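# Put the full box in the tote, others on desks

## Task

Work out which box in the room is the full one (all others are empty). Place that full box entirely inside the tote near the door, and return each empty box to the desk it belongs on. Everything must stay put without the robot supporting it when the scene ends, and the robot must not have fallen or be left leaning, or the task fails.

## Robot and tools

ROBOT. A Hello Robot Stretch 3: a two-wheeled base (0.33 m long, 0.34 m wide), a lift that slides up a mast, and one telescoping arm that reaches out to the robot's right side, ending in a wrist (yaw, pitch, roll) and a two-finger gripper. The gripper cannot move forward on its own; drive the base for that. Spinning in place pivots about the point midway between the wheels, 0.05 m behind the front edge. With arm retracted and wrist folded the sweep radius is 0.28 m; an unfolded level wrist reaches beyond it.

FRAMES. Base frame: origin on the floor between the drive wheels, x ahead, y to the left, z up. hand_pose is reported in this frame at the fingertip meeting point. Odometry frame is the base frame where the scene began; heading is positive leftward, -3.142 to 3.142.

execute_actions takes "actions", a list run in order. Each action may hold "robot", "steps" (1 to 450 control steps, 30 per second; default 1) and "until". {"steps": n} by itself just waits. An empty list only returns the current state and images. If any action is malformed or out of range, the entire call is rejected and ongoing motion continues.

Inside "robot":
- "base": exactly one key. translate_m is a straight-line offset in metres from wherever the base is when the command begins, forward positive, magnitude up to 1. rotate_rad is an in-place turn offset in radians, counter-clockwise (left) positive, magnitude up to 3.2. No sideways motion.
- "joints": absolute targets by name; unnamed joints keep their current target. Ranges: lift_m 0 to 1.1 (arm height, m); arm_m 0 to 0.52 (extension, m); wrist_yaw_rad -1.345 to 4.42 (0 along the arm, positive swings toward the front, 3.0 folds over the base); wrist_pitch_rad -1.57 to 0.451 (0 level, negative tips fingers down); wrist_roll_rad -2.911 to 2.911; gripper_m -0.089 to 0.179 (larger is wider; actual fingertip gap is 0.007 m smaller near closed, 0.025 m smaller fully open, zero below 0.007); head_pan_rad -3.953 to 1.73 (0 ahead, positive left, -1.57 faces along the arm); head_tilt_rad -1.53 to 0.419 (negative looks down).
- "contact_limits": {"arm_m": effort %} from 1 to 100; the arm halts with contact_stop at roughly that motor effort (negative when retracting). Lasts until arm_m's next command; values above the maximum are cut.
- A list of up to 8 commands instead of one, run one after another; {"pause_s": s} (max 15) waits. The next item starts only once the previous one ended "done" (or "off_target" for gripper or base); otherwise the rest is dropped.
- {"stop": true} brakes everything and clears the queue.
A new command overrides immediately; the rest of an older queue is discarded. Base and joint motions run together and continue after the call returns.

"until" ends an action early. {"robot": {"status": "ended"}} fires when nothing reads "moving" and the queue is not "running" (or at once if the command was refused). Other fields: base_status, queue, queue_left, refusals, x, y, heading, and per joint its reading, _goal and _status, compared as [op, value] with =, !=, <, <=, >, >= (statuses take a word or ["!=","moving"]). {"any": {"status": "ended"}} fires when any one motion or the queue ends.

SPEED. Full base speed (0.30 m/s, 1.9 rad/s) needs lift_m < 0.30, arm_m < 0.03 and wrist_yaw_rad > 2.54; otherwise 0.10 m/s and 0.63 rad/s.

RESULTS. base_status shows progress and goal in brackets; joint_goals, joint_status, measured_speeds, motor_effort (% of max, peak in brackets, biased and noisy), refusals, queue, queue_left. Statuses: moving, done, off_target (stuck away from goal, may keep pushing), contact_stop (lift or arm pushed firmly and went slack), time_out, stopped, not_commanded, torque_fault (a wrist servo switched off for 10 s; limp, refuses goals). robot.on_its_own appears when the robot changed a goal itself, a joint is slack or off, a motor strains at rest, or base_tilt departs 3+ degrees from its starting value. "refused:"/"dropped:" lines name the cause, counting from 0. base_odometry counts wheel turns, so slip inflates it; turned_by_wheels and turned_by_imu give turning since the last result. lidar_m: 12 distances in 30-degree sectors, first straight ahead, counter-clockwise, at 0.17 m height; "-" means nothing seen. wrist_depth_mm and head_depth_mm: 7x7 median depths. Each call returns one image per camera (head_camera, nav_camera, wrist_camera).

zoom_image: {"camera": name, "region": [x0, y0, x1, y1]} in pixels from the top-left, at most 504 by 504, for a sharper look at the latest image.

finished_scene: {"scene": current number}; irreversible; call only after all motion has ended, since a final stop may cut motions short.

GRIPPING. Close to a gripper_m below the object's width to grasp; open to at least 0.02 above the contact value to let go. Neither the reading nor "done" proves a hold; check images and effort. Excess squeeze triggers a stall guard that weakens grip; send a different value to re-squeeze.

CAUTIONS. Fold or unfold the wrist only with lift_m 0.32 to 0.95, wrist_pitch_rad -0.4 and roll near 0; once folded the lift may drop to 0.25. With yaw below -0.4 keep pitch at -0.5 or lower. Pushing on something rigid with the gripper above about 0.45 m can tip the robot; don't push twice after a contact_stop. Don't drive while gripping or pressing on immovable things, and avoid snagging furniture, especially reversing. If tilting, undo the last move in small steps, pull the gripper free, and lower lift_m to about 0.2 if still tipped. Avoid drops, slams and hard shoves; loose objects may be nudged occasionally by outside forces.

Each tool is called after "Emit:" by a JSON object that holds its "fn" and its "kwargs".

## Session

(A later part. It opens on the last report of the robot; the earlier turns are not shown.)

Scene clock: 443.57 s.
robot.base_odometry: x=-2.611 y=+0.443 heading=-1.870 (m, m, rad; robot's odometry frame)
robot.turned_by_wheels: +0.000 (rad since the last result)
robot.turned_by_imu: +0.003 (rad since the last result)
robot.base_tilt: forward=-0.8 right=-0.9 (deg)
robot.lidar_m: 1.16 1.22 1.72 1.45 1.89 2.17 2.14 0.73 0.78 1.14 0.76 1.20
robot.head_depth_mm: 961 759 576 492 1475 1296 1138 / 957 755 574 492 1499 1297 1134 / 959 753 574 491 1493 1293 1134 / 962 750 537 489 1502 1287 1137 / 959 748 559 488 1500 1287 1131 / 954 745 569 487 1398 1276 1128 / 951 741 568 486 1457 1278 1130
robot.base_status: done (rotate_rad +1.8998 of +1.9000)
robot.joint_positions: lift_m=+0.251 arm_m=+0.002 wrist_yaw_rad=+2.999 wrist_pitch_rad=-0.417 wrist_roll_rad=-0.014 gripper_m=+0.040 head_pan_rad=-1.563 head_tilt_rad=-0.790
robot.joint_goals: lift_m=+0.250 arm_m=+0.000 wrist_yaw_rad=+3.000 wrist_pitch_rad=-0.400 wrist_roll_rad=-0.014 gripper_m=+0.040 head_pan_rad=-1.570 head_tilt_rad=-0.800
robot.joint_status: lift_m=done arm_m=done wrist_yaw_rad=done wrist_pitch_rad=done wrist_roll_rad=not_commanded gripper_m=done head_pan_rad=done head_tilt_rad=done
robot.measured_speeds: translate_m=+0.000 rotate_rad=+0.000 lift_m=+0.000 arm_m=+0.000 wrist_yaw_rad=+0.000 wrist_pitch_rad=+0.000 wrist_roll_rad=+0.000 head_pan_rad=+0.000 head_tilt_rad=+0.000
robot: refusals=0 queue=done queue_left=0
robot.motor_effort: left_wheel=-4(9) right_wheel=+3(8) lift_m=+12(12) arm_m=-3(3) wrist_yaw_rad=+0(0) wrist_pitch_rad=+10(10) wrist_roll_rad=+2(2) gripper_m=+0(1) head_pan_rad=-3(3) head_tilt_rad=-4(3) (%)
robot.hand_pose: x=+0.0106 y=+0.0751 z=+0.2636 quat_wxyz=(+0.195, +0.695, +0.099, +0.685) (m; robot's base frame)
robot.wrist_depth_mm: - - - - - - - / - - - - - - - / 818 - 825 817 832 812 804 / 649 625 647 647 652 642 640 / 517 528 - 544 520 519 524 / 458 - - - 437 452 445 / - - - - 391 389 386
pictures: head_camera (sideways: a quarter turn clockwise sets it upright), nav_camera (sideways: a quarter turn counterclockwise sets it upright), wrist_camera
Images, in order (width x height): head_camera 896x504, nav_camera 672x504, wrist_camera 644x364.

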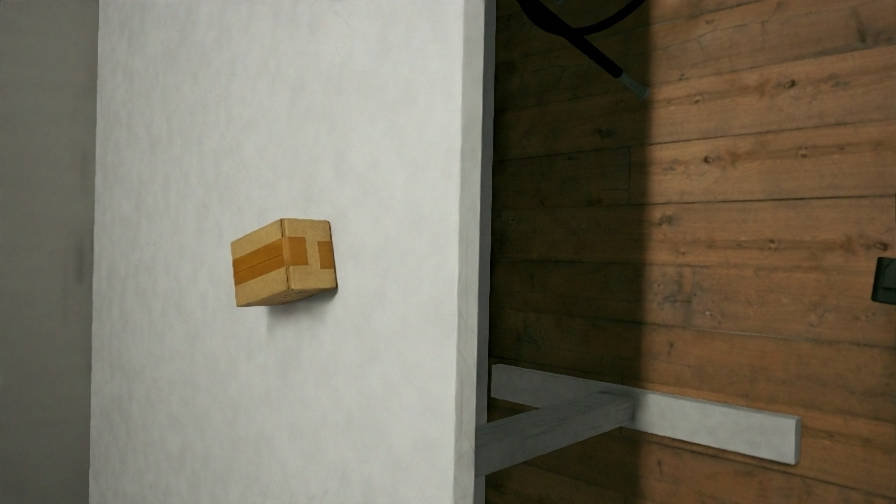

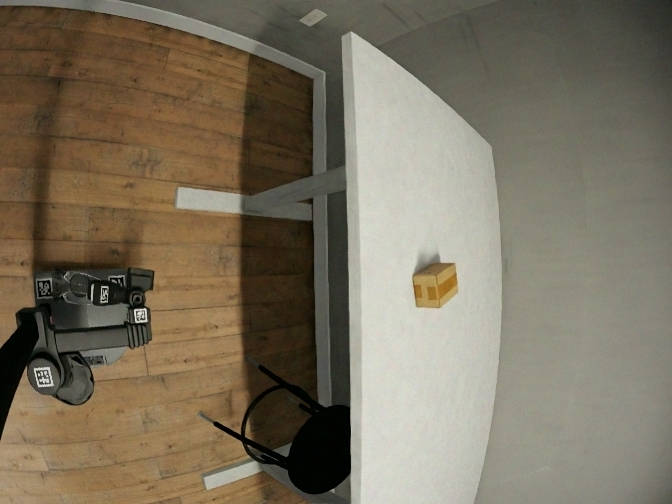

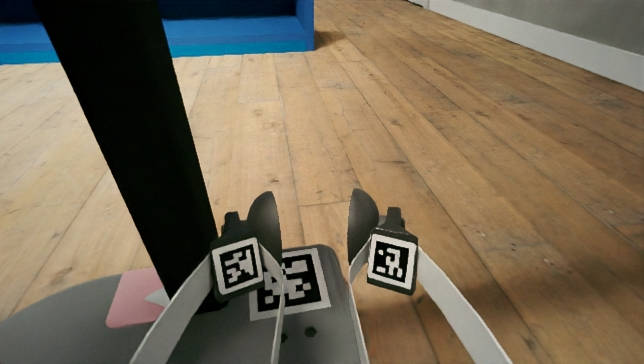

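Emit:
{"fn": "execute_actions", "kwargs": {"actions": []}}

Scene clock: 459.43 s.
robot.base_odometry: x=-2.611 y=+0.443 heading=-1.870 (m, m, rad; robot's odometry frame)
robot.turned_by_wheels: +0.000 (rad since the last result)
robot.turned_by_imu: +0.000 (rad since the last result)
robot.base_tilt: forward=-0.8 right=-0.9 (deg)
robot.lidar_m: 1.16 1.22 1.72 1.45 1.89 2.17 2.14 0.73 0.79 1.14 0.76 1.20
robot.head_depth_mm: 956 758 577 492 1475 1293 1137 / 954 756 574 492 1504 1296 1133 / 960 750 573 490 1505 1291 1132 / 962 749 536 490 1497 1291 1133 / 960 745 559 488 1492 1290 1129 / 953 745 570 487 1397 1280 1127 / 951 741 567 485 1455 1286 1133
robot.base_status: done (rotate_rad +1.8998 of +1.9000)
robot.joint_positions: lift_m=+0.251 arm_m=+0.002 wrist_yaw_rad=+2.999 wrist_pitch_rad=-0.417 wrist_roll_rad=-0.014 gripper_m=+0.040 head_pan_rad=-1.563 head_tilt_rad=-0.790
robot.joint_goals: lift_m=+0.250 arm_m=+0.000 wrist_yaw_rad=+3.000 wrist_pitch_rad=-0.400 wrist_roll_rad=-0.014 gripper_m=+0.040 head_pan_rad=-1.570 head_tilt_rad=-0.800
robot.joint_status: lift_m=done arm_m=done wrist_yaw_rad=done wrist_pitch_rad=done wrist_roll_rad=not_commanded gripper_m=done head_pan_rad=done head_tilt_rad=done
robot.measured_speeds: translate_m=+0.000 rotate_rad=+0.000 lift_m=+0.000 arm_m=+0.000 wrist_yaw_rad=+0.000 wrist_pitch_rad=+0.000 wrist_roll_rad=+0.000 head_pan_rad=+0.000 head_tilt_rad=+0.000
robot: refusals=0 queue=done queue_left=0
robot.motor_effort: left_wheel=-2(2) right_wheel=+3(2) lift_m=+12(12) arm_m=-3(3) wrist_yaw_rad=+1(2) wrist_pitch_rad=+10(10) wrist_roll_rad=+2(2) gripper_m=+0(0) head_pan_rad=-3(4) head_tilt_rad=-3(4) (%)
robot.hand_pose: x=+0.0106 y=+0.0751 z=+0.2636 quat_wxyz=(+0.195, +0.695, +0.099, +0.685) (m; robot's base frame)
robot.wrist_depth_mm: - - - - - - - / - - - - - - - / 813 - 835 823 822 822 826 / 648 619 658 638 645 636 643 / 525 526 - 548 525 522 531 / 461 - - - 433 450 446 / - - - - 390 385 389
pictures: head_camera (sideways: a quarter turn clockwise sets it upright), nav_camera (sideways: a quarter turn counterclockwise sets it upright), wrist_camera
Images, in order (width x height): head_camera 896x504, nav_camera 672x504, wrist_camera 644x364.

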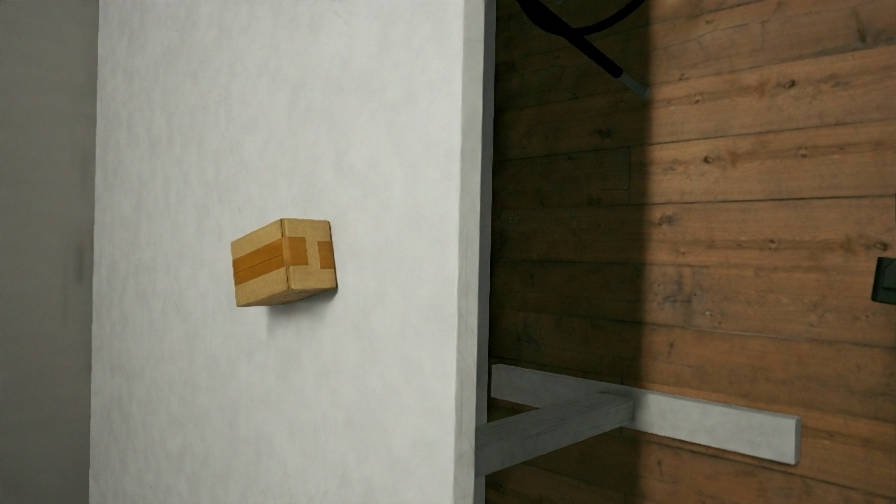

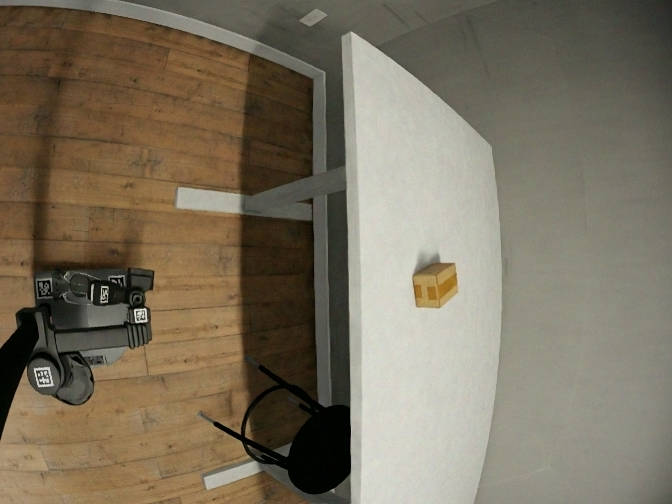

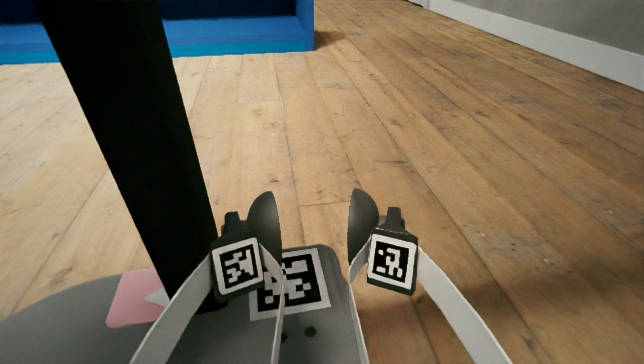

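Emit:
{"fn": "execute_actions", "kwargs": {"actions": [{"robot": [{"joints": {"lift_m": 0.95, "head_tilt_rad": -0.65}}, {"joints": {"wrist_yaw_rad": 1.57, "gripper_m": 0.16}}, {"joints": {"wrist_pitch_rad": -0.22}}, {"joints": {"wrist_yaw_rad": 0.0}}], "steps": 450, "until": {"robot": {"status": "ended"}}}]}}

Scene clock: 478.20 s.
robot.base_odometry: x=-2.611 y=+0.443 heading=-1.870 (m, m, rad; robot's odometry frame)
robot.turned_by_wheels: +0.000 (rad since the last result)
robot.turned_by_imu: +0.002 (rad since the last result)
robot.base_tilt: forward=-0.8 right=-0.8 (deg)
robot.lidar_m: 1.16 1.22 1.72 1.45 1.90 2.16 2.14 0.73 0.78 1.14 0.76 1.19
robot.head_depth_mm: 946 1025 734 559 - - - / 946 1025 733 569 - - - / 949 1025 732 590 - - - / 950 1027 728 547 - 1352 1189 / 950 1016 728 566 1528 1388 1185 / 953 1016 726 546 1120 1290 1182 / 953 1020 724 543 1023 1349 1175
robot.base_status: done (rotate_rad +1.8998 of +1.9000)
robot.joint_positions: lift_m=+0.949 arm_m=+0.002 wrist_yaw_rad=+0.002 wrist_pitch_rad=-0.244 wrist_roll_rad=-0.014 gripper_m=+0.160 head_pan_rad=-1.563 head_tilt_rad=-0.655
robot.joint_goals: lift_m=+0.950 arm_m=+0.000 wrist_yaw_rad=+0.000 wrist_pitch_rad=-0.220 wrist_roll_rad=-0.014 gripper_m=+0.160 head_pan_rad=-1.570 head_tilt_rad=-0.650
robot.joint_status: lift_m=done arm_m=done wrist_yaw_rad=done wrist_pitch_rad=done wrist_roll_rad=not_commanded gripper_m=done head_pan_rad=done head_tilt_rad=done
robot.measured_speeds: translate_m=+0.000 rotate_rad=+0.000 lift_m=+0.000 arm_m=+0.000 wrist_yaw_rad=+0.000 wrist_pitch_rad=+0.000 wrist_roll_rad=+0.000 head_pan_rad=+0.000 head_tilt_rad=+0.000
robot: refusals=0 queue=done queue_left=0
robot.motor_effort: left_wheel=-3(2) right_wheel=+3(2) lift_m=+42(44) arm_m=-3(3) wrist_yaw_rad=-1(2) wrist_pitch_rad=+14(14) wrist_roll_rad=+2(2) gripper_m=+1(85) head_pan_rad=-4(3) head_tilt_rad=+3(14) (%)
robot.hand_pose: x=-0.0211 y=-0.3899 z=+1.0027 quat_wxyz=(+0.707, +0.087, -0.697, -0.085) (m; robot's base frame)
robot.wrist_depth_mm: 815 813 797 817 829 819 791 / 835 841 819 837 837 842 847 / 514 494 496 492 482 476 481 / 341 337 313 282 330 329 327 / 255 267 252 251 251 261 249 / - 202 204 201 203 194 204 / 165 170 170 169 170 168 169
pictures: head_camera (sideways: a quarter turn clockwise sets it upright), nav_camera (sideways: a quarter turn counterclockwise sets it upright), wrist_camera
Images, in order (width x height): head_camera 896x504, nav_camera 672x504, wrist_camera 644x364.

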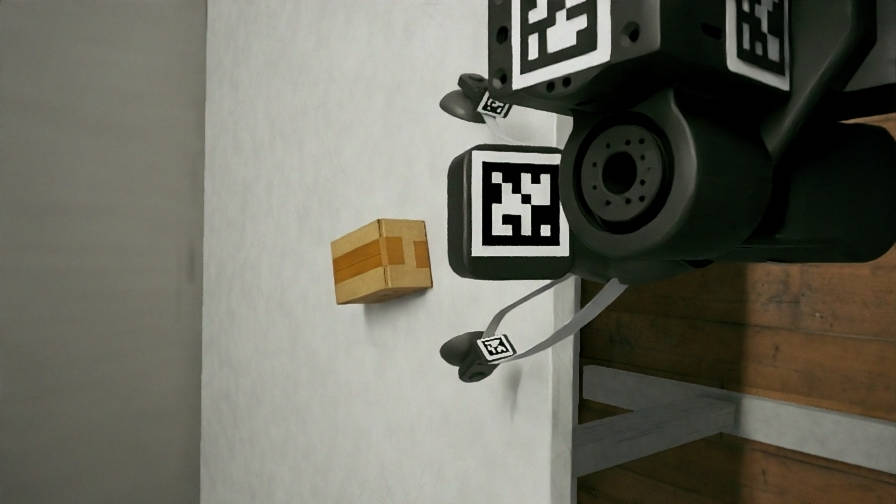

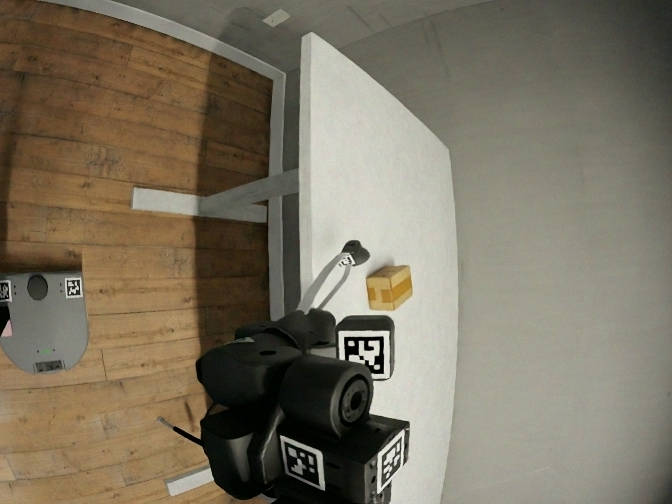

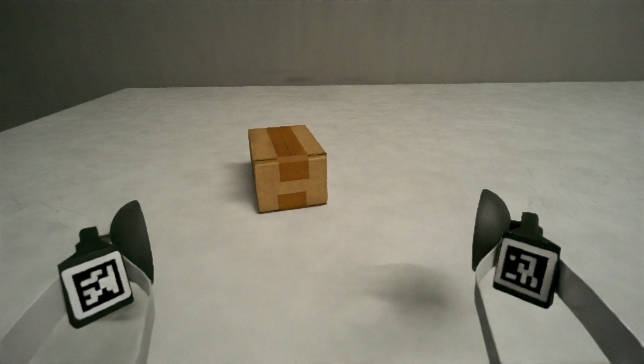

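Emit:
{"fn": "execute_actions", "kwargs": {"actions": [{"robot": {"base": {"translate_m": 0.03}, "joints": {"lift_m": 0.92, "arm_m": 0.12}}, "steps": 200, "until": {"robot": {"status": "ended"}}}]}}

Scene clock: 488.57 s.
robot.base_odometry: x=-2.619 y=+0.414 heading=-1.870 (m, m, rad; robot's odometry frame)
robot.turned_by_wheels: +0.000 (rad since the last result)
robot.turned_by_imu: +0.001 (rad since the last result)
robot.base_tilt: forward=-0.8 right=-0.9 (deg)
robot.lidar_m: 1.13 1.19 1.67 1.44 1.97 2.19 2.17 0.75 0.80 1.14 0.75 1.16
robot.head_depth_mm: 946 1023 735 - - 1339 1188 / 945 1027 769 - - 1372 1189 / 951 1027 751 - - 1381 1183 / 949 1021 731 - 1546 1384 1186 / 953 1022 730 527 1531 1380 1181 / 952 1019 728 545 1050 1286 1164 / 955 1017 726 543 1019 1385 1185
robot.base_status: done (translate_m +0.0300 of +0.0300)
robot.joint_positions: lift_m=+0.921 arm_m=+0.120 wrist_yaw_rad=+0.001 wrist_pitch_rad=-0.243 wrist_roll_rad=-0.014 gripper_m=+0.160 head_pan_rad=-1.563 head_tilt_rad=-0.655
robot.joint_goals: lift_m=+0.920 arm_m=+0.120 wrist_yaw_rad=+0.000 wrist_pitch_rad=-0.220 wrist_roll_rad=-0.014 gripper_m=+0.160 head_pan_rad=-1.570 head_tilt_rad=-0.650
robot.joint_status: lift_m=done arm_m=done wrist_yaw_rad=done wrist_pitch_rad=done wrist_roll_rad=not_commanded gripper_m=done head_pan_rad=done head_tilt_rad=done
robot.measured_speeds: translate_m=+0.000 rotate_rad=+0.000 lift_m=+0.000 arm_m=+0.000 wrist_yaw_rad=+0.000 wrist_pitch_rad=+0.000 wrist_roll_rad=+0.000 head_pan_rad=+0.000 head_tilt_rad=+0.000
robot: refusals=0 queue=done queue_left=0
robot.motor_effort: left_wheel=-3(4) right_wheel=+3(5) lift_m=+12(42) arm_m=+2(4) wrist_yaw_rad=+1(1) wrist_pitch_rad=+13(14) wrist_roll_rad=+2(2) gripper_m=+0(0) head_pan_rad=-3(4) head_tilt_rad=+2(3) (%)
robot.hand_pose: x=-0.0213 y=-0.5076 z=+0.9745 quat_wxyz=(+0.707, +0.087, -0.697, -0.085) (m; robot's base frame)
robot.wrist_depth_mm: 685 693 688 693 695 701 699 / 726 712 721 717 726 711 719 / 406 408 397 399 392 391 381 / 274 269 269 155 249 266 264 / 206 216 205 150 183 209 199 / - 161 164 158 162 156 164 / 133 137 137 136 136 136 135
pictures: head_camera (sideways: a quarter turn clockwise sets it upright), nav_camera (sideways: a quarter turn counterclockwise sets it upright), wrist_camera
Images, in order (width x height): head_camera 896x504, nav_camera 672x504, wrist_camera 644x364.

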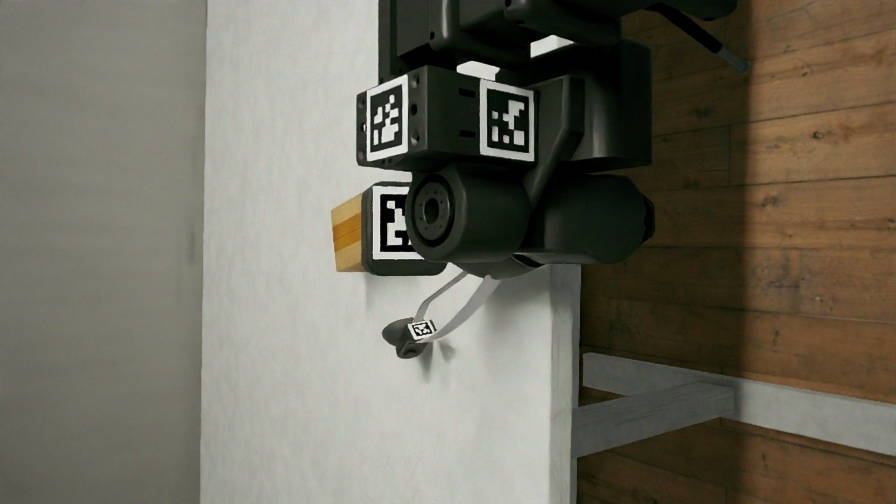

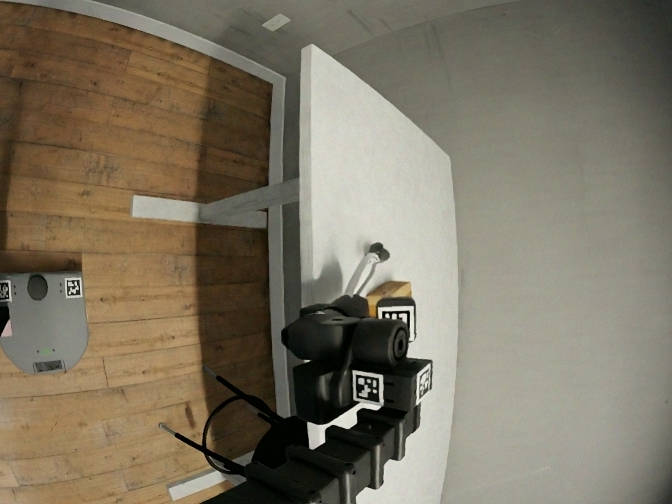

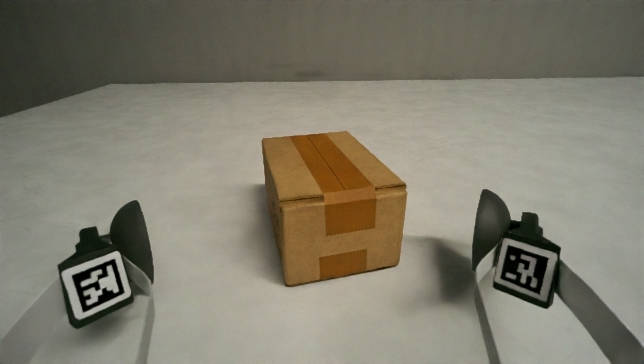

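Emit:
{"fn": "execute_actions", "kwargs": {"actions": [{"robot": {"joints": {"arm_m": 0.18}}, "steps": 200, "until": {"robot": {"status": "ended"}}}]}}

Scene clock: 497.17 s.
robot.base_odometry: x=-2.619 y=+0.414 heading=-1.870 (m, m, rad; robot's odometry frame)
robot.turned_by_wheels: +0.000 (rad since the last result)
robot.turned_by_imu: +0.001 (rad since the last result)
robot.base_tilt: forward=-0.8 right=-0.9 (deg)
robot.lidar_m: 1.13 1.19 1.67 1.45 1.98 2.19 2.16 0.75 0.80 1.14 0.75 1.17
robot.head_depth_mm: 945 1023 793 - 1539 1361 1190 / 949 1025 814 - 1537 1388 1185 / 950 1027 810 - 1561 1382 1191 / 950 1025 809 527 1577 1388 1185 / 952 1020 729 545 1533 1380 1186 / 954 1019 726 544 1048 1282 1168 / 954 1015 724 544 1019 1380 1178
robot.base_status: done (translate_m +0.0300 of +0.0300)
robot.joint_positions: lift_m=+0.921 arm_m=+0.180 wrist_yaw_rad=+0.001 wrist_pitch_rad=-0.243 wrist_roll_rad=-0.014 gripper_m=+0.160 head_pan_rad=-1.563 head_tilt_rad=-0.655
robot.joint_goals: lift_m=+0.920 arm_m=+0.180 wrist_yaw_rad=+0.000 wrist_pitch_rad=-0.220 wrist_roll_rad=-0.014 gripper_m=+0.160 head_pan_rad=-1.570 head_tilt_rad=-0.650
robot.joint_status: lift_m=done arm_m=done wrist_yaw_rad=done wrist_pitch_rad=done wrist_roll_rad=not_commanded gripper_m=done head_pan_rad=done head_tilt_rad=done
robot.measured_speeds: translate_m=+0.000 rotate_rad=+0.000 lift_m=+0.000 arm_m=+0.000 wrist_yaw_rad=+0.000 wrist_pitch_rad=+0.000 wrist_roll_rad=+0.000 head_pan_rad=+0.000 head_tilt_rad=+0.000
robot: refusals=0 queue=done queue_left=0
robot.motor_effort: left_wheel=-3(3) right_wheel=+3(3) lift_m=+12(12) arm_m=+2(1) wrist_yaw_rad=+0(0) wrist_pitch_rad=+13(13) wrist_roll_rad=+2(2) gripper_m=+0(1) head_pan_rad=-4(2) head_tilt_rad=+2(3) (%)
robot.hand_pose: x=-0.0213 y=-0.5676 z=+0.9745 quat_wxyz=(+0.707, +0.087, -0.697, -0.085) (m; robot's base frame)
robot.wrist_depth_mm: 617 634 637 646 644 645 638 / 679 672 669 678 665 665 666 / 403 406 398 393 393 389 387 / 275 268 270 154 264 266 261 / 207 215 195 116 122 210 199 / - 161 163 93 97 156 164 / 133 137 137 92 103 135 135
pictures: head_camera (sideways: a quarter turn clockwise sets it upright), nav_camera (sideways: a quarter turn counterclockwise sets it upright), wrist_camera
Images, in order (width x height): head_camera 896x504, nav_camera 672x504, wrist_camera 644x364.

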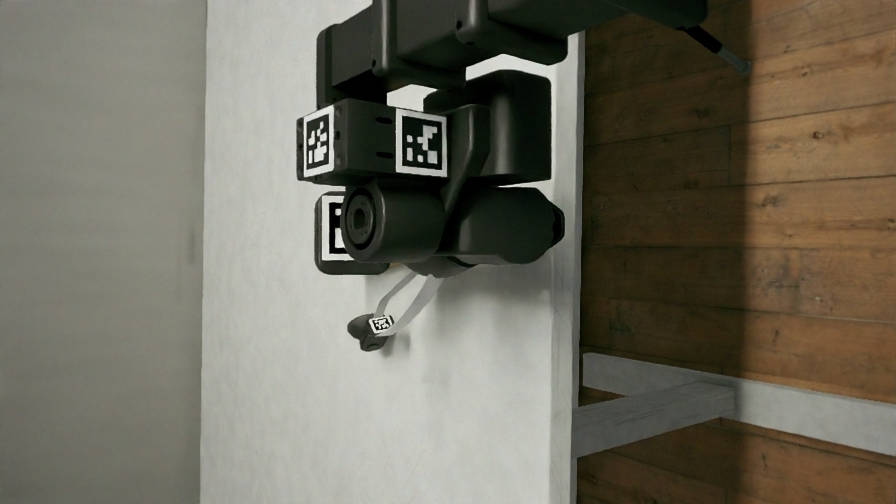

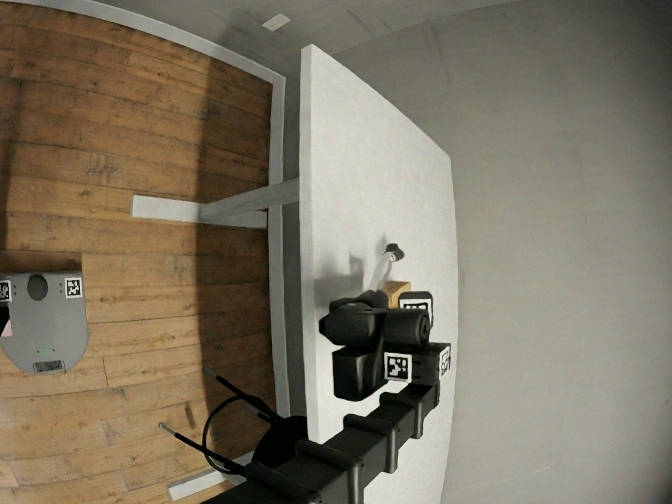

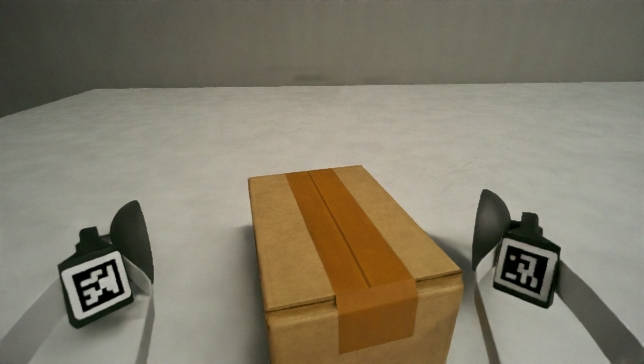

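Emit:
{"fn": "execute_actions", "kwargs": {"actions": [{"robot": {"joints": {"gripper_m": 0.03}}, "steps": 90, "until": {"robot": {"status": "ended"}}}, {"steps": 15}, {"robot": {"joints": {"lift_m": 0.98}}, "steps": 150, "until": {"robot": {"status": "ended"}}}, {"steps": 20}]}}

Scene clock: 503.50 s.
robot.base_odometry: x=-2.619 y=+0.414 heading=-1.870 (m, m, rad; robot's odometry frame)
robot.turned_by_wheels: +0.000 (rad since the last result)
robot.turned_by_imu: +0.001 (rad since the last result)
robot.base_tilt: forward=-0.8 right=-0.9 (deg)
robot.lidar_m: 1.13 1.19 1.67 1.44 1.97 2.19 2.17 0.75 0.80 1.14 0.75 1.17
robot.head_depth_mm: 944 1032 - 522 480 1360 1185 / 949 1026 - 512 479 1389 1189 / 948 1029 - 511 479 1388 1190 / 951 1033 - 527 1529 1379 1190 / 953 1019 728 546 1529 1385 1188 / 953 1022 725 544 1044 1289 1167 / 955 1019 724 544 1018 1377 1181
robot.base_status: done (translate_m +0.0300 of +0.0300)
robot.joint_positions: lift_m=+0.979 arm_m=+0.180 wrist_yaw_rad=+0.001 wrist_pitch_rad=-0.243 wrist_roll_rad=-0.014 gripper_m=+0.034 head_pan_rad=-1.563 head_tilt_rad=-0.655
robot.joint_goals: lift_m=+0.980 arm_m=+0.180 wrist_yaw_rad=+0.000 wrist_pitch_rad=-0.220 wrist_roll_rad=-0.014 gripper_m=+0.033 head_pan_rad=-1.570 head_tilt_rad=-0.650
robot.joint_status: lift_m=done arm_m=done wrist_yaw_rad=done wrist_pitch_rad=done wrist_roll_rad=not_commanded gripper_m=done head_pan_rad=done head_tilt_rad=done
robot.measured_speeds: translate_m=+0.000 rotate_rad=+0.000 lift_m=+0.000 arm_m=+0.000 wrist_yaw_rad=+0.000 wrist_pitch_rad=+0.000 wrist_roll_rad=+0.000 head_pan_rad=+0.000 head_tilt_rad=+0.000
robot: refusals=0 queue=done queue_left=0
robot.motor_effort: left_wheel=-2(2) right_wheel=+3(3) lift_m=+42(45) arm_m=+2(2) wrist_yaw_rad=+0(1) wrist_pitch_rad=+13(13) wrist_roll_rad=+2(2) gripper_m=-20(95) head_pan_rad=-3(2) head_tilt_rad=+3(1) (%)
robot.hand_pose: x=-0.0213 y=-0.5676 z=+1.0329 quat_wxyz=(+0.707, +0.087, -0.697, -0.085) (m; robot's base frame)
robot.wrist_depth_mm: 638 636 637 650 653 625 655 / 675 682 664 671 691 702 685 / 698 604 592 599 590 579 577 / 406 401 382 156 397 397 391 / 305 308 117 117 123 299 297 / 245 254 94 97 100 242 239 / 209 206 100 102 189 203 200
pictures: head_camera (sideways: a quarter turn clockwise sets it upright), nav_camera (sideways: a quarter turn counterclockwise sets it upright), wrist_camera
Images, in order (width x height): head_camera 896x504, nav_camera 672x504, wrist_camera 644x364.

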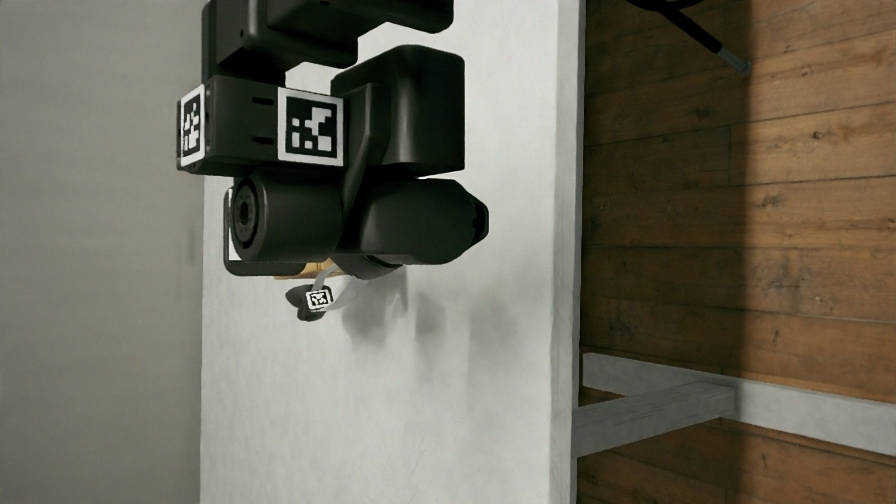

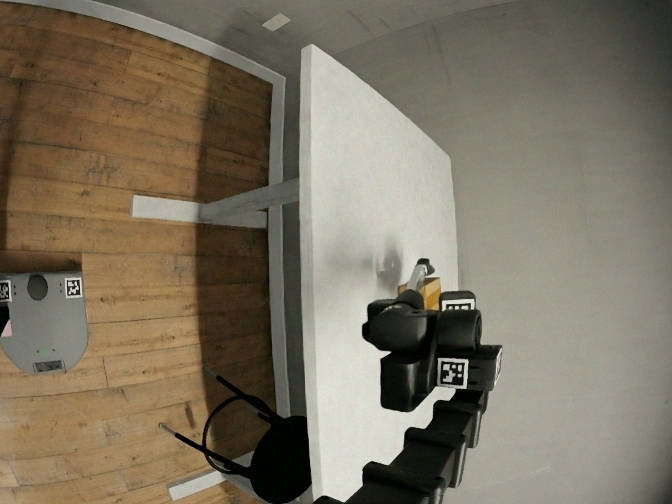

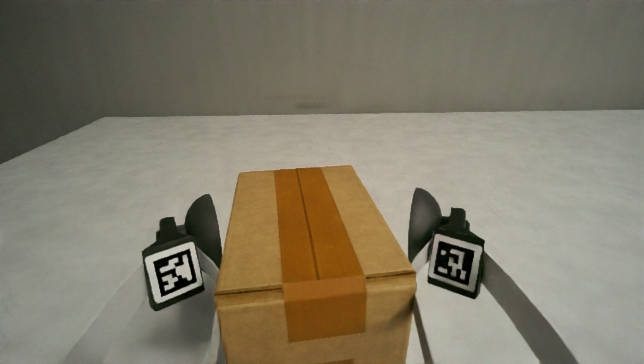

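Emit:
{"fn": "execute_actions", "kwargs": {"actions": [{"robot": [{"joints": {"lift_m": 0.922}}, {"joints": {"gripper_m": 0.14}}, {"joints": {"arm_m": 0.0, "lift_m": 0.95}}, {"joints": {"wrist_pitch_rad": -0.4}}, {"joints": {"wrist_yaw_rad": 3.0, "gripper_m": 0.04}}], "steps": 450, "until": {"robot": {"status": "ended"}}}]}}

Scene clock: 514.73 s.
robot.base_odometry: x=-2.619 y=+0.414 heading=-1.870 (m, m, rad; robot's odometry frame)
robot.turned_by_wheels: +0.000 (rad since the last result)
robot.turned_by_imu: +0.002 (rad since the last result)
robot.base_tilt: forward=-0.8 right=-0.9 (deg)
robot.lidar_m: 1.13 1.19 1.68 1.44 1.98 2.19 2.17 0.75 0.80 1.14 0.75 1.16
robot.head_depth_mm: 945 1024 737 560 - - 1179 / 951 1027 735 548 - - 1186 / 951 1029 732 548 464 - - / 954 1025 730 545 464 - - / 952 1026 728 547 463 - 1163 / 953 1015 729 545 477 - 1152 / 957 1015 724 544 1020 1376 1186
robot.base_status: done (translate_m +0.0300 of +0.0300)
robot.joint_positions: lift_m=+0.949 arm_m=+0.002 wrist_yaw_rad=+2.998 wrist_pitch_rad=-0.415 wrist_roll_rad=-0.014 gripper_m=+0.040 head_pan_rad=-1.563 head_tilt_rad=-0.655
robot.joint_goals: lift_m=+0.950 arm_m=+0.000 wrist_yaw_rad=+3.000 wrist_pitch_rad=-0.400 wrist_roll_rad=-0.014 gripper_m=+0.040 head_pan_rad=-1.570 head_tilt_rad=-0.650
robot.joint_status: lift_m=done arm_m=done wrist_yaw_rad=done wrist_pitch_rad=done wrist_roll_rad=not_commanded gripper_m=done head_pan_rad=done head_tilt_rad=done
robot.measured_speeds: translate_m=+0.000 rotate_rad=+0.000 lift_m=+0.000 arm_m=+0.000 wrist_yaw_rad=+0.000 wrist_pitch_rad=+0.000 wrist_roll_rad=+0.000 head_pan_rad=+0.000 head_tilt_rad=+0.000
robot: refusals=0 queue=done queue_left=0
robot.motor_effort: left_wheel=-2(4) right_wheel=+2(5) lift_m=+40(43) arm_m=-3(0) wrist_yaw_rad=+0(11) wrist_pitch_rad=+9(13) wrist_roll_rad=+2(4) gripper_m=+0(83) head_pan_rad=-4(2) head_tilt_rad=+2(2) (%)
robot.hand_pose: x=+0.0109 y=+0.0754 z=+0.9627 quat_wxyz=(+0.195, +0.696, +0.097, +0.685) (m; robot's base frame)
robot.wrist_depth_mm: - - - - - - - / - - - - - - - / - - - - - - - / - - - - - - - / - - - - - - - / - - - - - - - / - - - - - - -
pictures: head_camera (sideways: a quarter turn clockwise sets it upright), nav_camera (sideways: a quarter turn counterclockwise sets it upright), wrist_camera
Images, in order (width x height): head_camera 896x504, nav_camera 672x504, wrist_camera 644x364.

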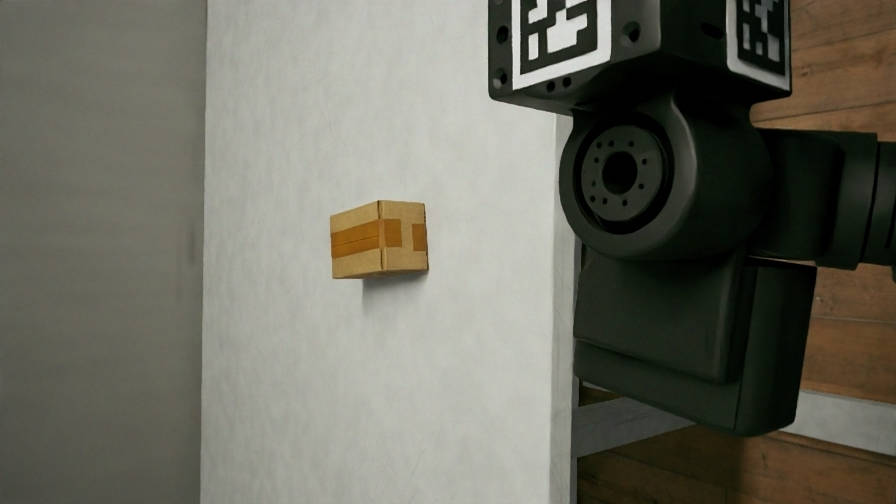

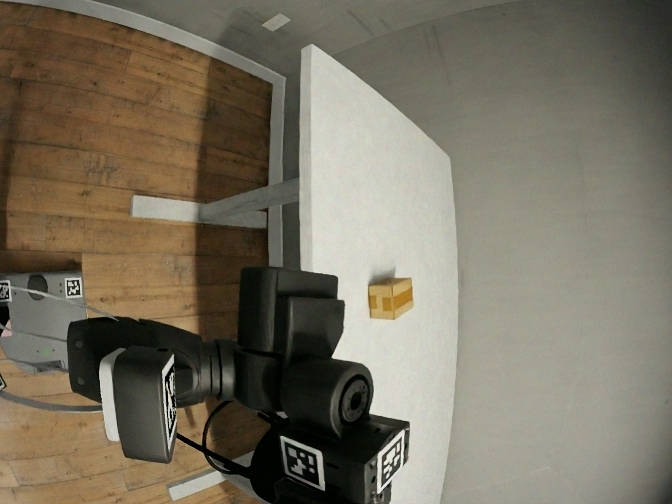

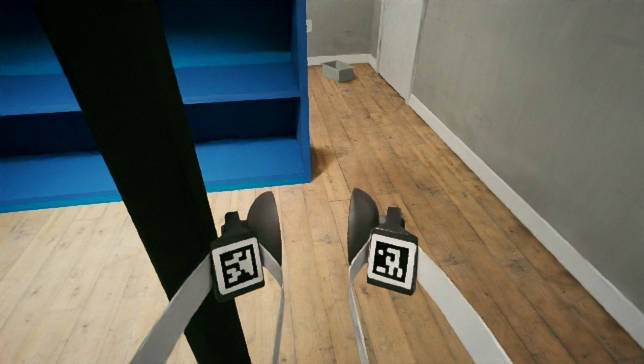

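Emit:
{"fn": "execute_actions", "kwargs": {"actions": [{"robot": {"joints": {"head_pan_rad": -2.3, "head_tilt_rad": -0.7}}, "steps": 120, "until": {"robot": {"status": "ended"}}}]}}

Scene clock: 518.80 s.
robot.base_odometry: x=-2.619 y=+0.414 heading=-1.870 (m, m, rad; robot's odometry frame)
robot.turned_by_wheels: +0.000 (rad since the last result)
robot.turned_by_imu: +0.001 (rad since the last result)
robot.base_tilt: forward=-0.8 right=-0.9 (deg)
robot.lidar_m: 1.13 1.19 1.67 1.45 1.97 2.19 2.17 0.75 0.80 1.14 0.75 1.17
robot.head_depth_mm: 1711 987 788 2009 1699 - - / 1545 983 715 1937 - - - / 1372 979 681 1168 - - 1146 / 1283 977 681 579 - 1296 1169 / 1180 973 679 - - 1326 1173 / 1096 971 677 556 - 1287 1188 / 1023 970 674 554 - - -
robot.base_status: done (translate_m +0.0300 of +0.0300)
robot.joint_positions: lift_m=+0.949 arm_m=+0.002 wrist_yaw_rad=+2.998 wrist_pitch_rad=-0.415 wrist_roll_rad=-0.014 gripper_m=+0.040 head_pan_rad=-2.293 head_tilt_rad=-0.691
robot.joint_goals: lift_m=+0.950 arm_m=+0.000 wrist_yaw_rad=+3.000 wrist_pitch_rad=-0.400 wrist_roll_rad=-0.014 gripper_m=+0.040 head_pan_rad=-2.300 head_tilt_rad=-0.700
robot.joint_status: lift_m=done arm_m=done wrist_yaw_rad=done wrist_pitch_rad=done wrist_roll_rad=not_commanded gripper_m=done head_pan_rad=done head_tilt_rad=done
robot.measured_speeds: translate_m=+0.000 rotate_rad=+0.000 lift_m=+0.000 arm_m=+0.000 wrist_yaw_rad=+0.000 wrist_pitch_rad=+0.000 wrist_roll_rad=+0.000 head_pan_rad=+0.000 head_tilt_rad=+0.000
robot: refusals=0 queue=done queue_left=0
robot.motor_effort: left_wheel=-2(2) right_wheel=+2(2) lift_m=+40(40) arm_m=-3(3) wrist_yaw_rad=+1(2) wrist_pitch_rad=+9(9) wrist_roll_rad=+2(2) gripper_m=+0(0) head_pan_rad=-3(39) head_tilt_rad=-3(8) (%)
robot.hand_pose: x=+0.0109 y=+0.0754 z=+0.9627 quat_wxyz=(+0.195, +0.696, +0.097, +0.685) (m; robot's base frame)
robot.wrist_depth_mm: - - - - - - - / - - - - - - - / - - - - - - - / - - - - - - - / - - - - - - - / - - - - - - - / - - - - - - -
pictures: head_camera (sideways: a quarter turn clockwise sets it upright), nav_camera (sideways: a quarter turn counterclockwise sets it upright), wrist_camera
Images, in order (width x height): head_camera 896x504, nav_camera 672x504, wrist_camera 644x364.

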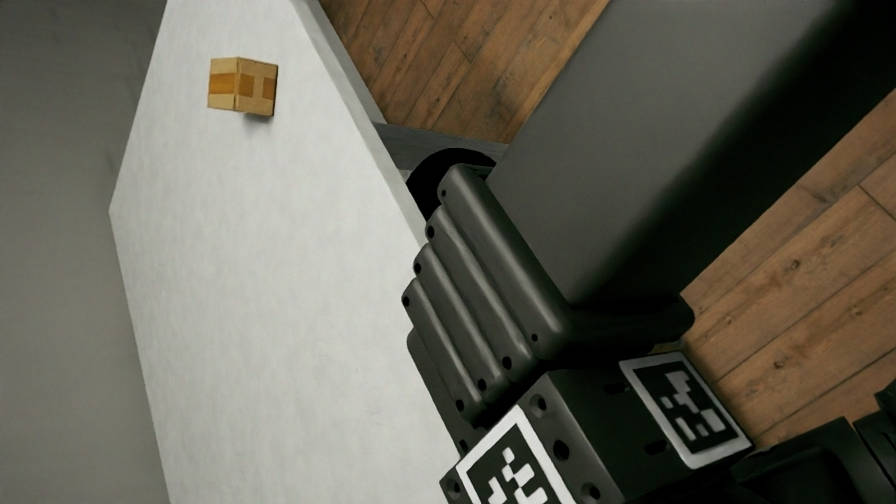

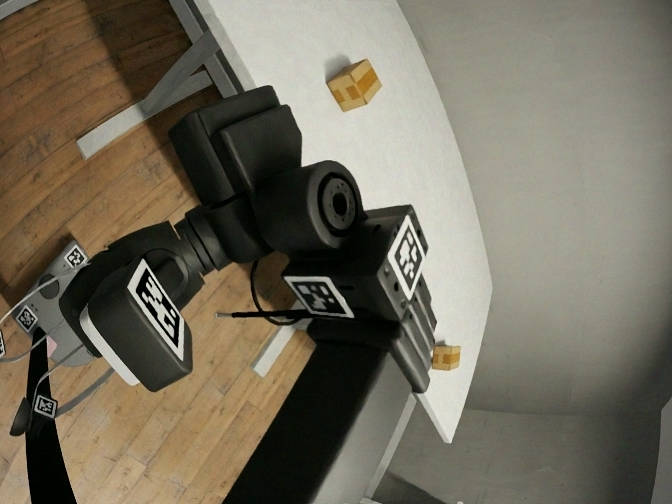

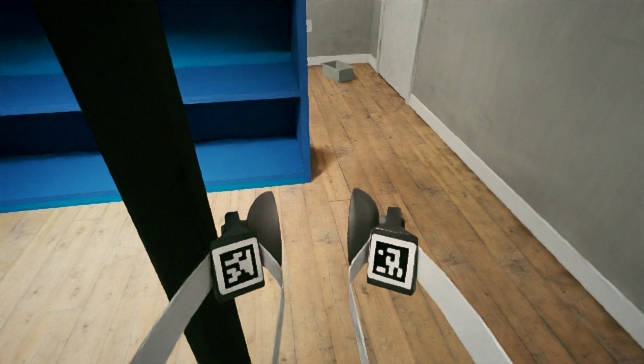

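Emit:
{"fn": "execute_actions", "kwargs": {"actions": [{"robot": {"joints": {"lift_m": 0.25, "head_pan_rad": -2.4, "head_tilt_rad": -0.75}}, "steps": 300, "until": {"robot": {"status": "ended"}}}]}}

Scene clock: 531.10 s.
robot.base_odometry: x=-2.619 y=+0.414 heading=-1.870 (m, m, rad; robot's odometry frame)
robot.turned_by_wheels: +0.000 (rad since the last result)
robot.turned_by_imu: +0.002 (rad since the last result)
robot.base_tilt: forward=-0.9 right=-0.9 (deg)
robot.lidar_m: 1.13 1.19 1.67 1.45 1.97 2.18 2.17 0.75 0.80 1.14 0.75 1.16
robot.head_depth_mm: 2070 907 2403 1889 1559 1324 1149 / 1758 852 2220 1885 1558 1324 1152 / 1520 807 703 1780 1556 1323 1155 / 1333 849 645 1096 1513 1324 1149 / 1234 846 619 1050 1554 1316 1149 / 1147 843 618 536 1507 1312 1151 / 1075 842 616 487 1547 1316 1147
robot.base_status: done (translate_m +0.0300 of +0.0300)
robot.joint_positions: lift_m=+0.251 arm_m=+0.002 wrist_yaw_rad=+2.998 wrist_pitch_rad=-0.417 wrist_roll_rad=-0.014 gripper_m=+0.040 head_pan_rad=-2.393 head_tilt_rad=-0.740
robot.joint_goals: lift_m=+0.250 arm_m=+0.000 wrist_yaw_rad=+3.000 wrist_pitch_rad=-0.400 wrist_roll_rad=-0.014 gripper_m=+0.040 head_pan_rad=-2.400 head_tilt_rad=-0.750
robot.joint_status: lift_m=done arm_m=done wrist_yaw_rad=done wrist_pitch_rad=done wrist_roll_rad=not_commanded gripper_m=done head_pan_rad=done head_tilt_rad=done
robot.measured_speeds: translate_m=+0.000 rotate_rad=+0.000 lift_m=+0.000 arm_m=+0.000 wrist_yaw_rad=+0.000 wrist_pitch_rad=+0.000 wrist_roll_rad=+0.000 head_pan_rad=+0.000 head_tilt_rad=+0.000
robot: refusals=0 queue=done queue_left=0
robot.motor_effort: left_wheel=-3(3) right_wheel=+2(3) lift_m=+11(40) arm_m=-3(3) wrist_yaw_rad=+0(2) wrist_pitch_rad=+10(10) wrist_roll_rad=+2(2) gripper_m=-1(0) head_pan_rad=-4(16) head_tilt_rad=-2(9) (%)
robot.hand_pose: x=+0.0108 y=+0.0752 z=+0.2638 quat_wxyz=(+0.195, +0.696, +0.098, +0.685) (m; robot's base frame)
robot.wrist_depth_mm: - - - - - - - / - - - - - - - / 805 - 836 819 821 806 827 / 647 - 670 649 644 646 644 / 537 530 - 545 526 526 530 / 462 - - - 434 442 447 / - - - - 392 392 392
pictures: head_camera (sideways: a quarter turn clockwise sets it upright), nav_camera (sideways: a quarter turn counterclockwise sets it upright), wrist_camera
Images, in order (width x height): head_camera 896x504, nav_camera 672x504, wrist_camera 644x364.

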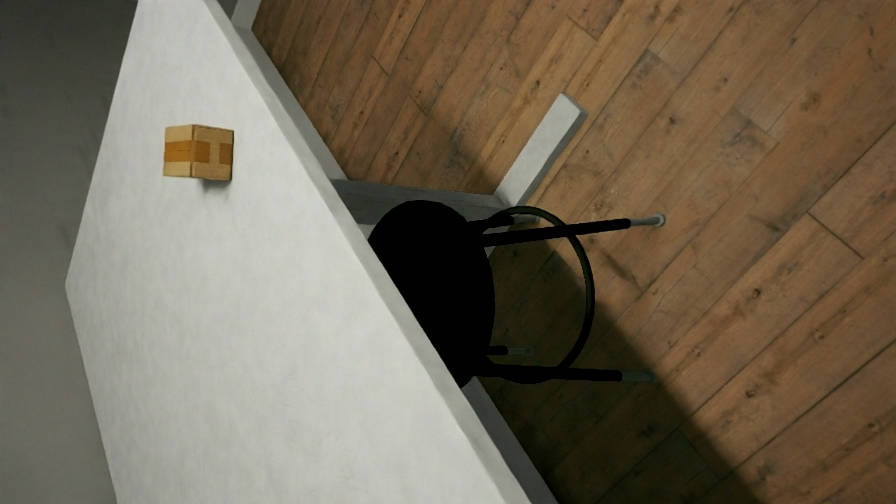

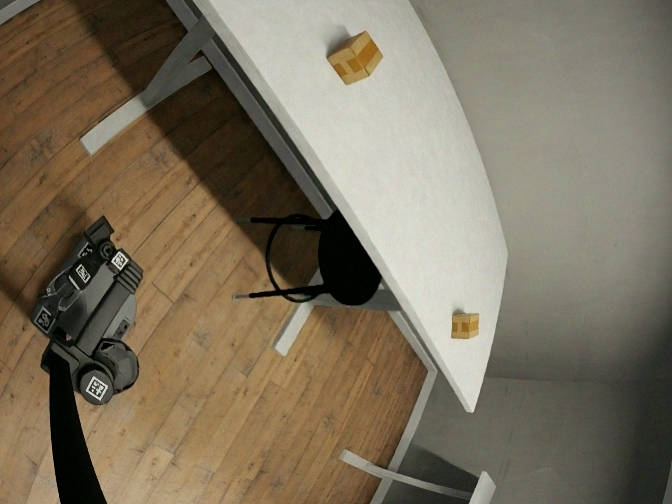

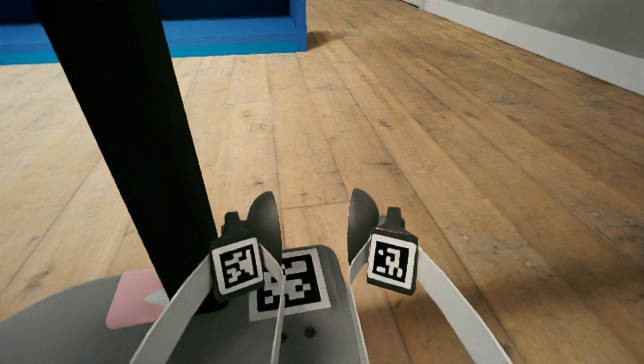

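Emit:
{"fn": "execute_actions", "kwargs": {"actions": [{"robot": {"base": {"translate_m": -0.67}, "joints": {"head_pan_rad": -1.57, "head_tilt_rad": -0.79}}, "steps": 450, "until": {"robot": {"status": "ended"}}}]}}

Scene clock: 573.60 s.
robot.base_odometry: x=-2.422 y=+1.055 heading=-1.870 (m, m, rad; robot's odometry frame)
robot.turned_by_wheels: +0.000 (rad since the last result)
robot.turned_by_imu: +0.000 (rad since the last result)
robot.base_tilt: forward=-0.8 right=-0.9 (deg)
robot.lidar_m: 1.80 1.89 1.67 1.46 2.01 1.88 1.50 1.53 0.65 0.45 0.72 1.16
robot.head_depth_mm: 955 780 586 471 1516 1298 1142 / 952 772 585 469 1265 1278 1125 / 943 772 584 469 1412 1300 1136 / 938 769 494 468 893 1277 1135 / 937 764 579 467 892 1273 1136 / 939 763 579 465 1176 1289 1129 / 941 759 577 465 1505 1291 1134
robot.base_status: done (translate_m -0.6700 of -0.6700)
robot.joint_positions: lift_m=+0.251 arm_m=+0.002 wrist_yaw_rad=+2.999 wrist_pitch_rad=-0.417 wrist_roll_rad=-0.014 gripper_m=+0.040 head_pan_rad=-1.577 head_tilt_rad=-0.780
robot.joint_goals: lift_m=+0.250 arm_m=+0.000 wrist_yaw_rad=+3.000 wrist_pitch_rad=-0.400 wrist_roll_rad=-0.014 gripper_m=+0.040 head_pan_rad=-1.570 head_tilt_rad=-0.790
robot.joint_status: lift_m=done arm_m=done wrist_yaw_rad=done wrist_pitch_rad=done wrist_roll_rad=not_commanded gripper_m=done head_pan_rad=done head_tilt_rad=done
robot.measured_speeds: translate_m=+0.000 rotate_rad=+0.000 lift_m=+0.000 arm_m=+0.000 wrist_yaw_rad=+0.000 wrist_pitch_rad=+0.000 wrist_roll_rad=+0.000 head_pan_rad=+0.000 head_tilt_rad=+0.000
robot: refusals=0 queue=done queue_left=0
robot.motor_effort: left_wheel=-3(9) right_wheel=+3(3) lift_m=+12(12) arm_m=-3(3) wrist_yaw_rad=+1(1) wrist_pitch_rad=+10(10) wrist_roll_rad=+2(2) gripper_m=+0(0) head_pan_rad=+4(43) head_tilt_rad=-3(7) (%)
robot.hand_pose: x=+0.0106 y=+0.0752 z=+0.2637 quat_wxyz=(+0.195, +0.695, +0.098, +0.685) (m; robot's base frame)
robot.wrist_depth_mm: - - - - - - - / - - - - - - - / 797 - 847 860 815 816 809 / 649 - 666 651 654 639 648 / 528 533 - 546 529 519 538 / 469 - - - 436 449 444 / - - - - 392 386 387
pictures: head_camera (sideways: a quarter turn clockwise sets it upright), nav_camera (sideways: a quarter turn counterclockwise sets it upright), wrist_camera
Images, in order (width x height): head_camera 896x504, nav_camera 672x504, wrist_camera 644x364.

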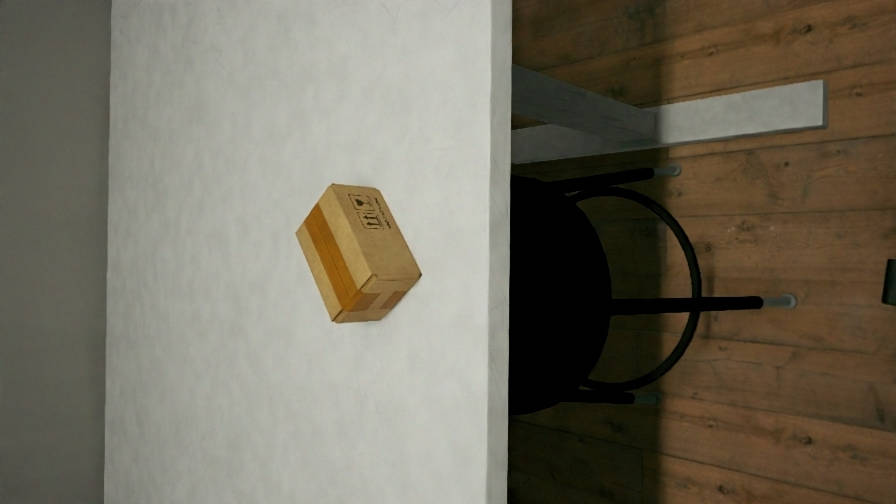

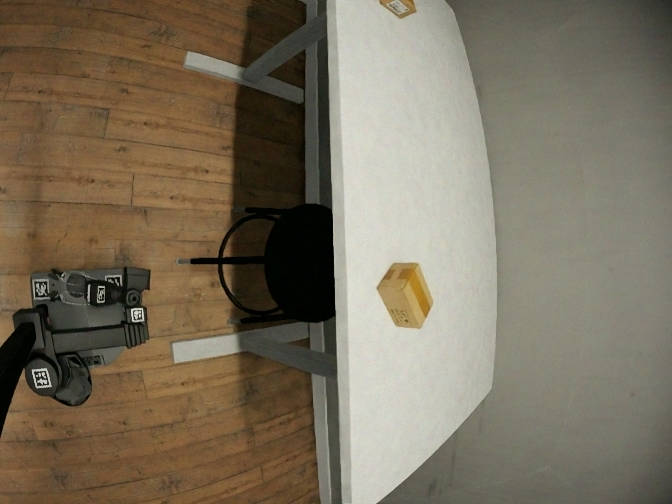

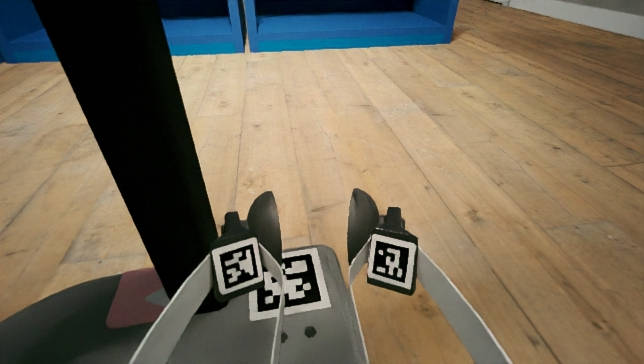

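Emit:
{"fn": "zoom_image", "kwargs": {"camera": "head_camera", "region": [250, 150, 470, 350]}}

Region (250, 150, 470, 350) of head_camera's 896x504 image, scaled by 2.291, with more detail than that image has; it fills the top 458 rows of this view, and the rest is white.

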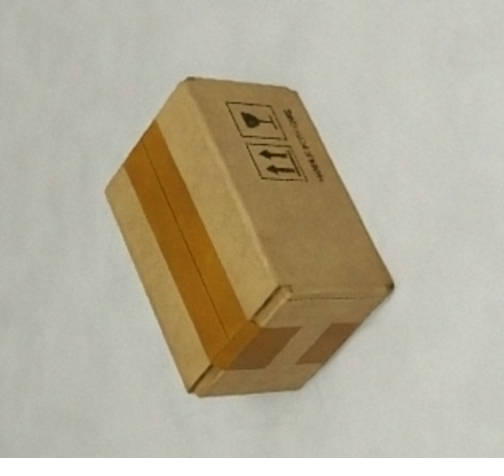

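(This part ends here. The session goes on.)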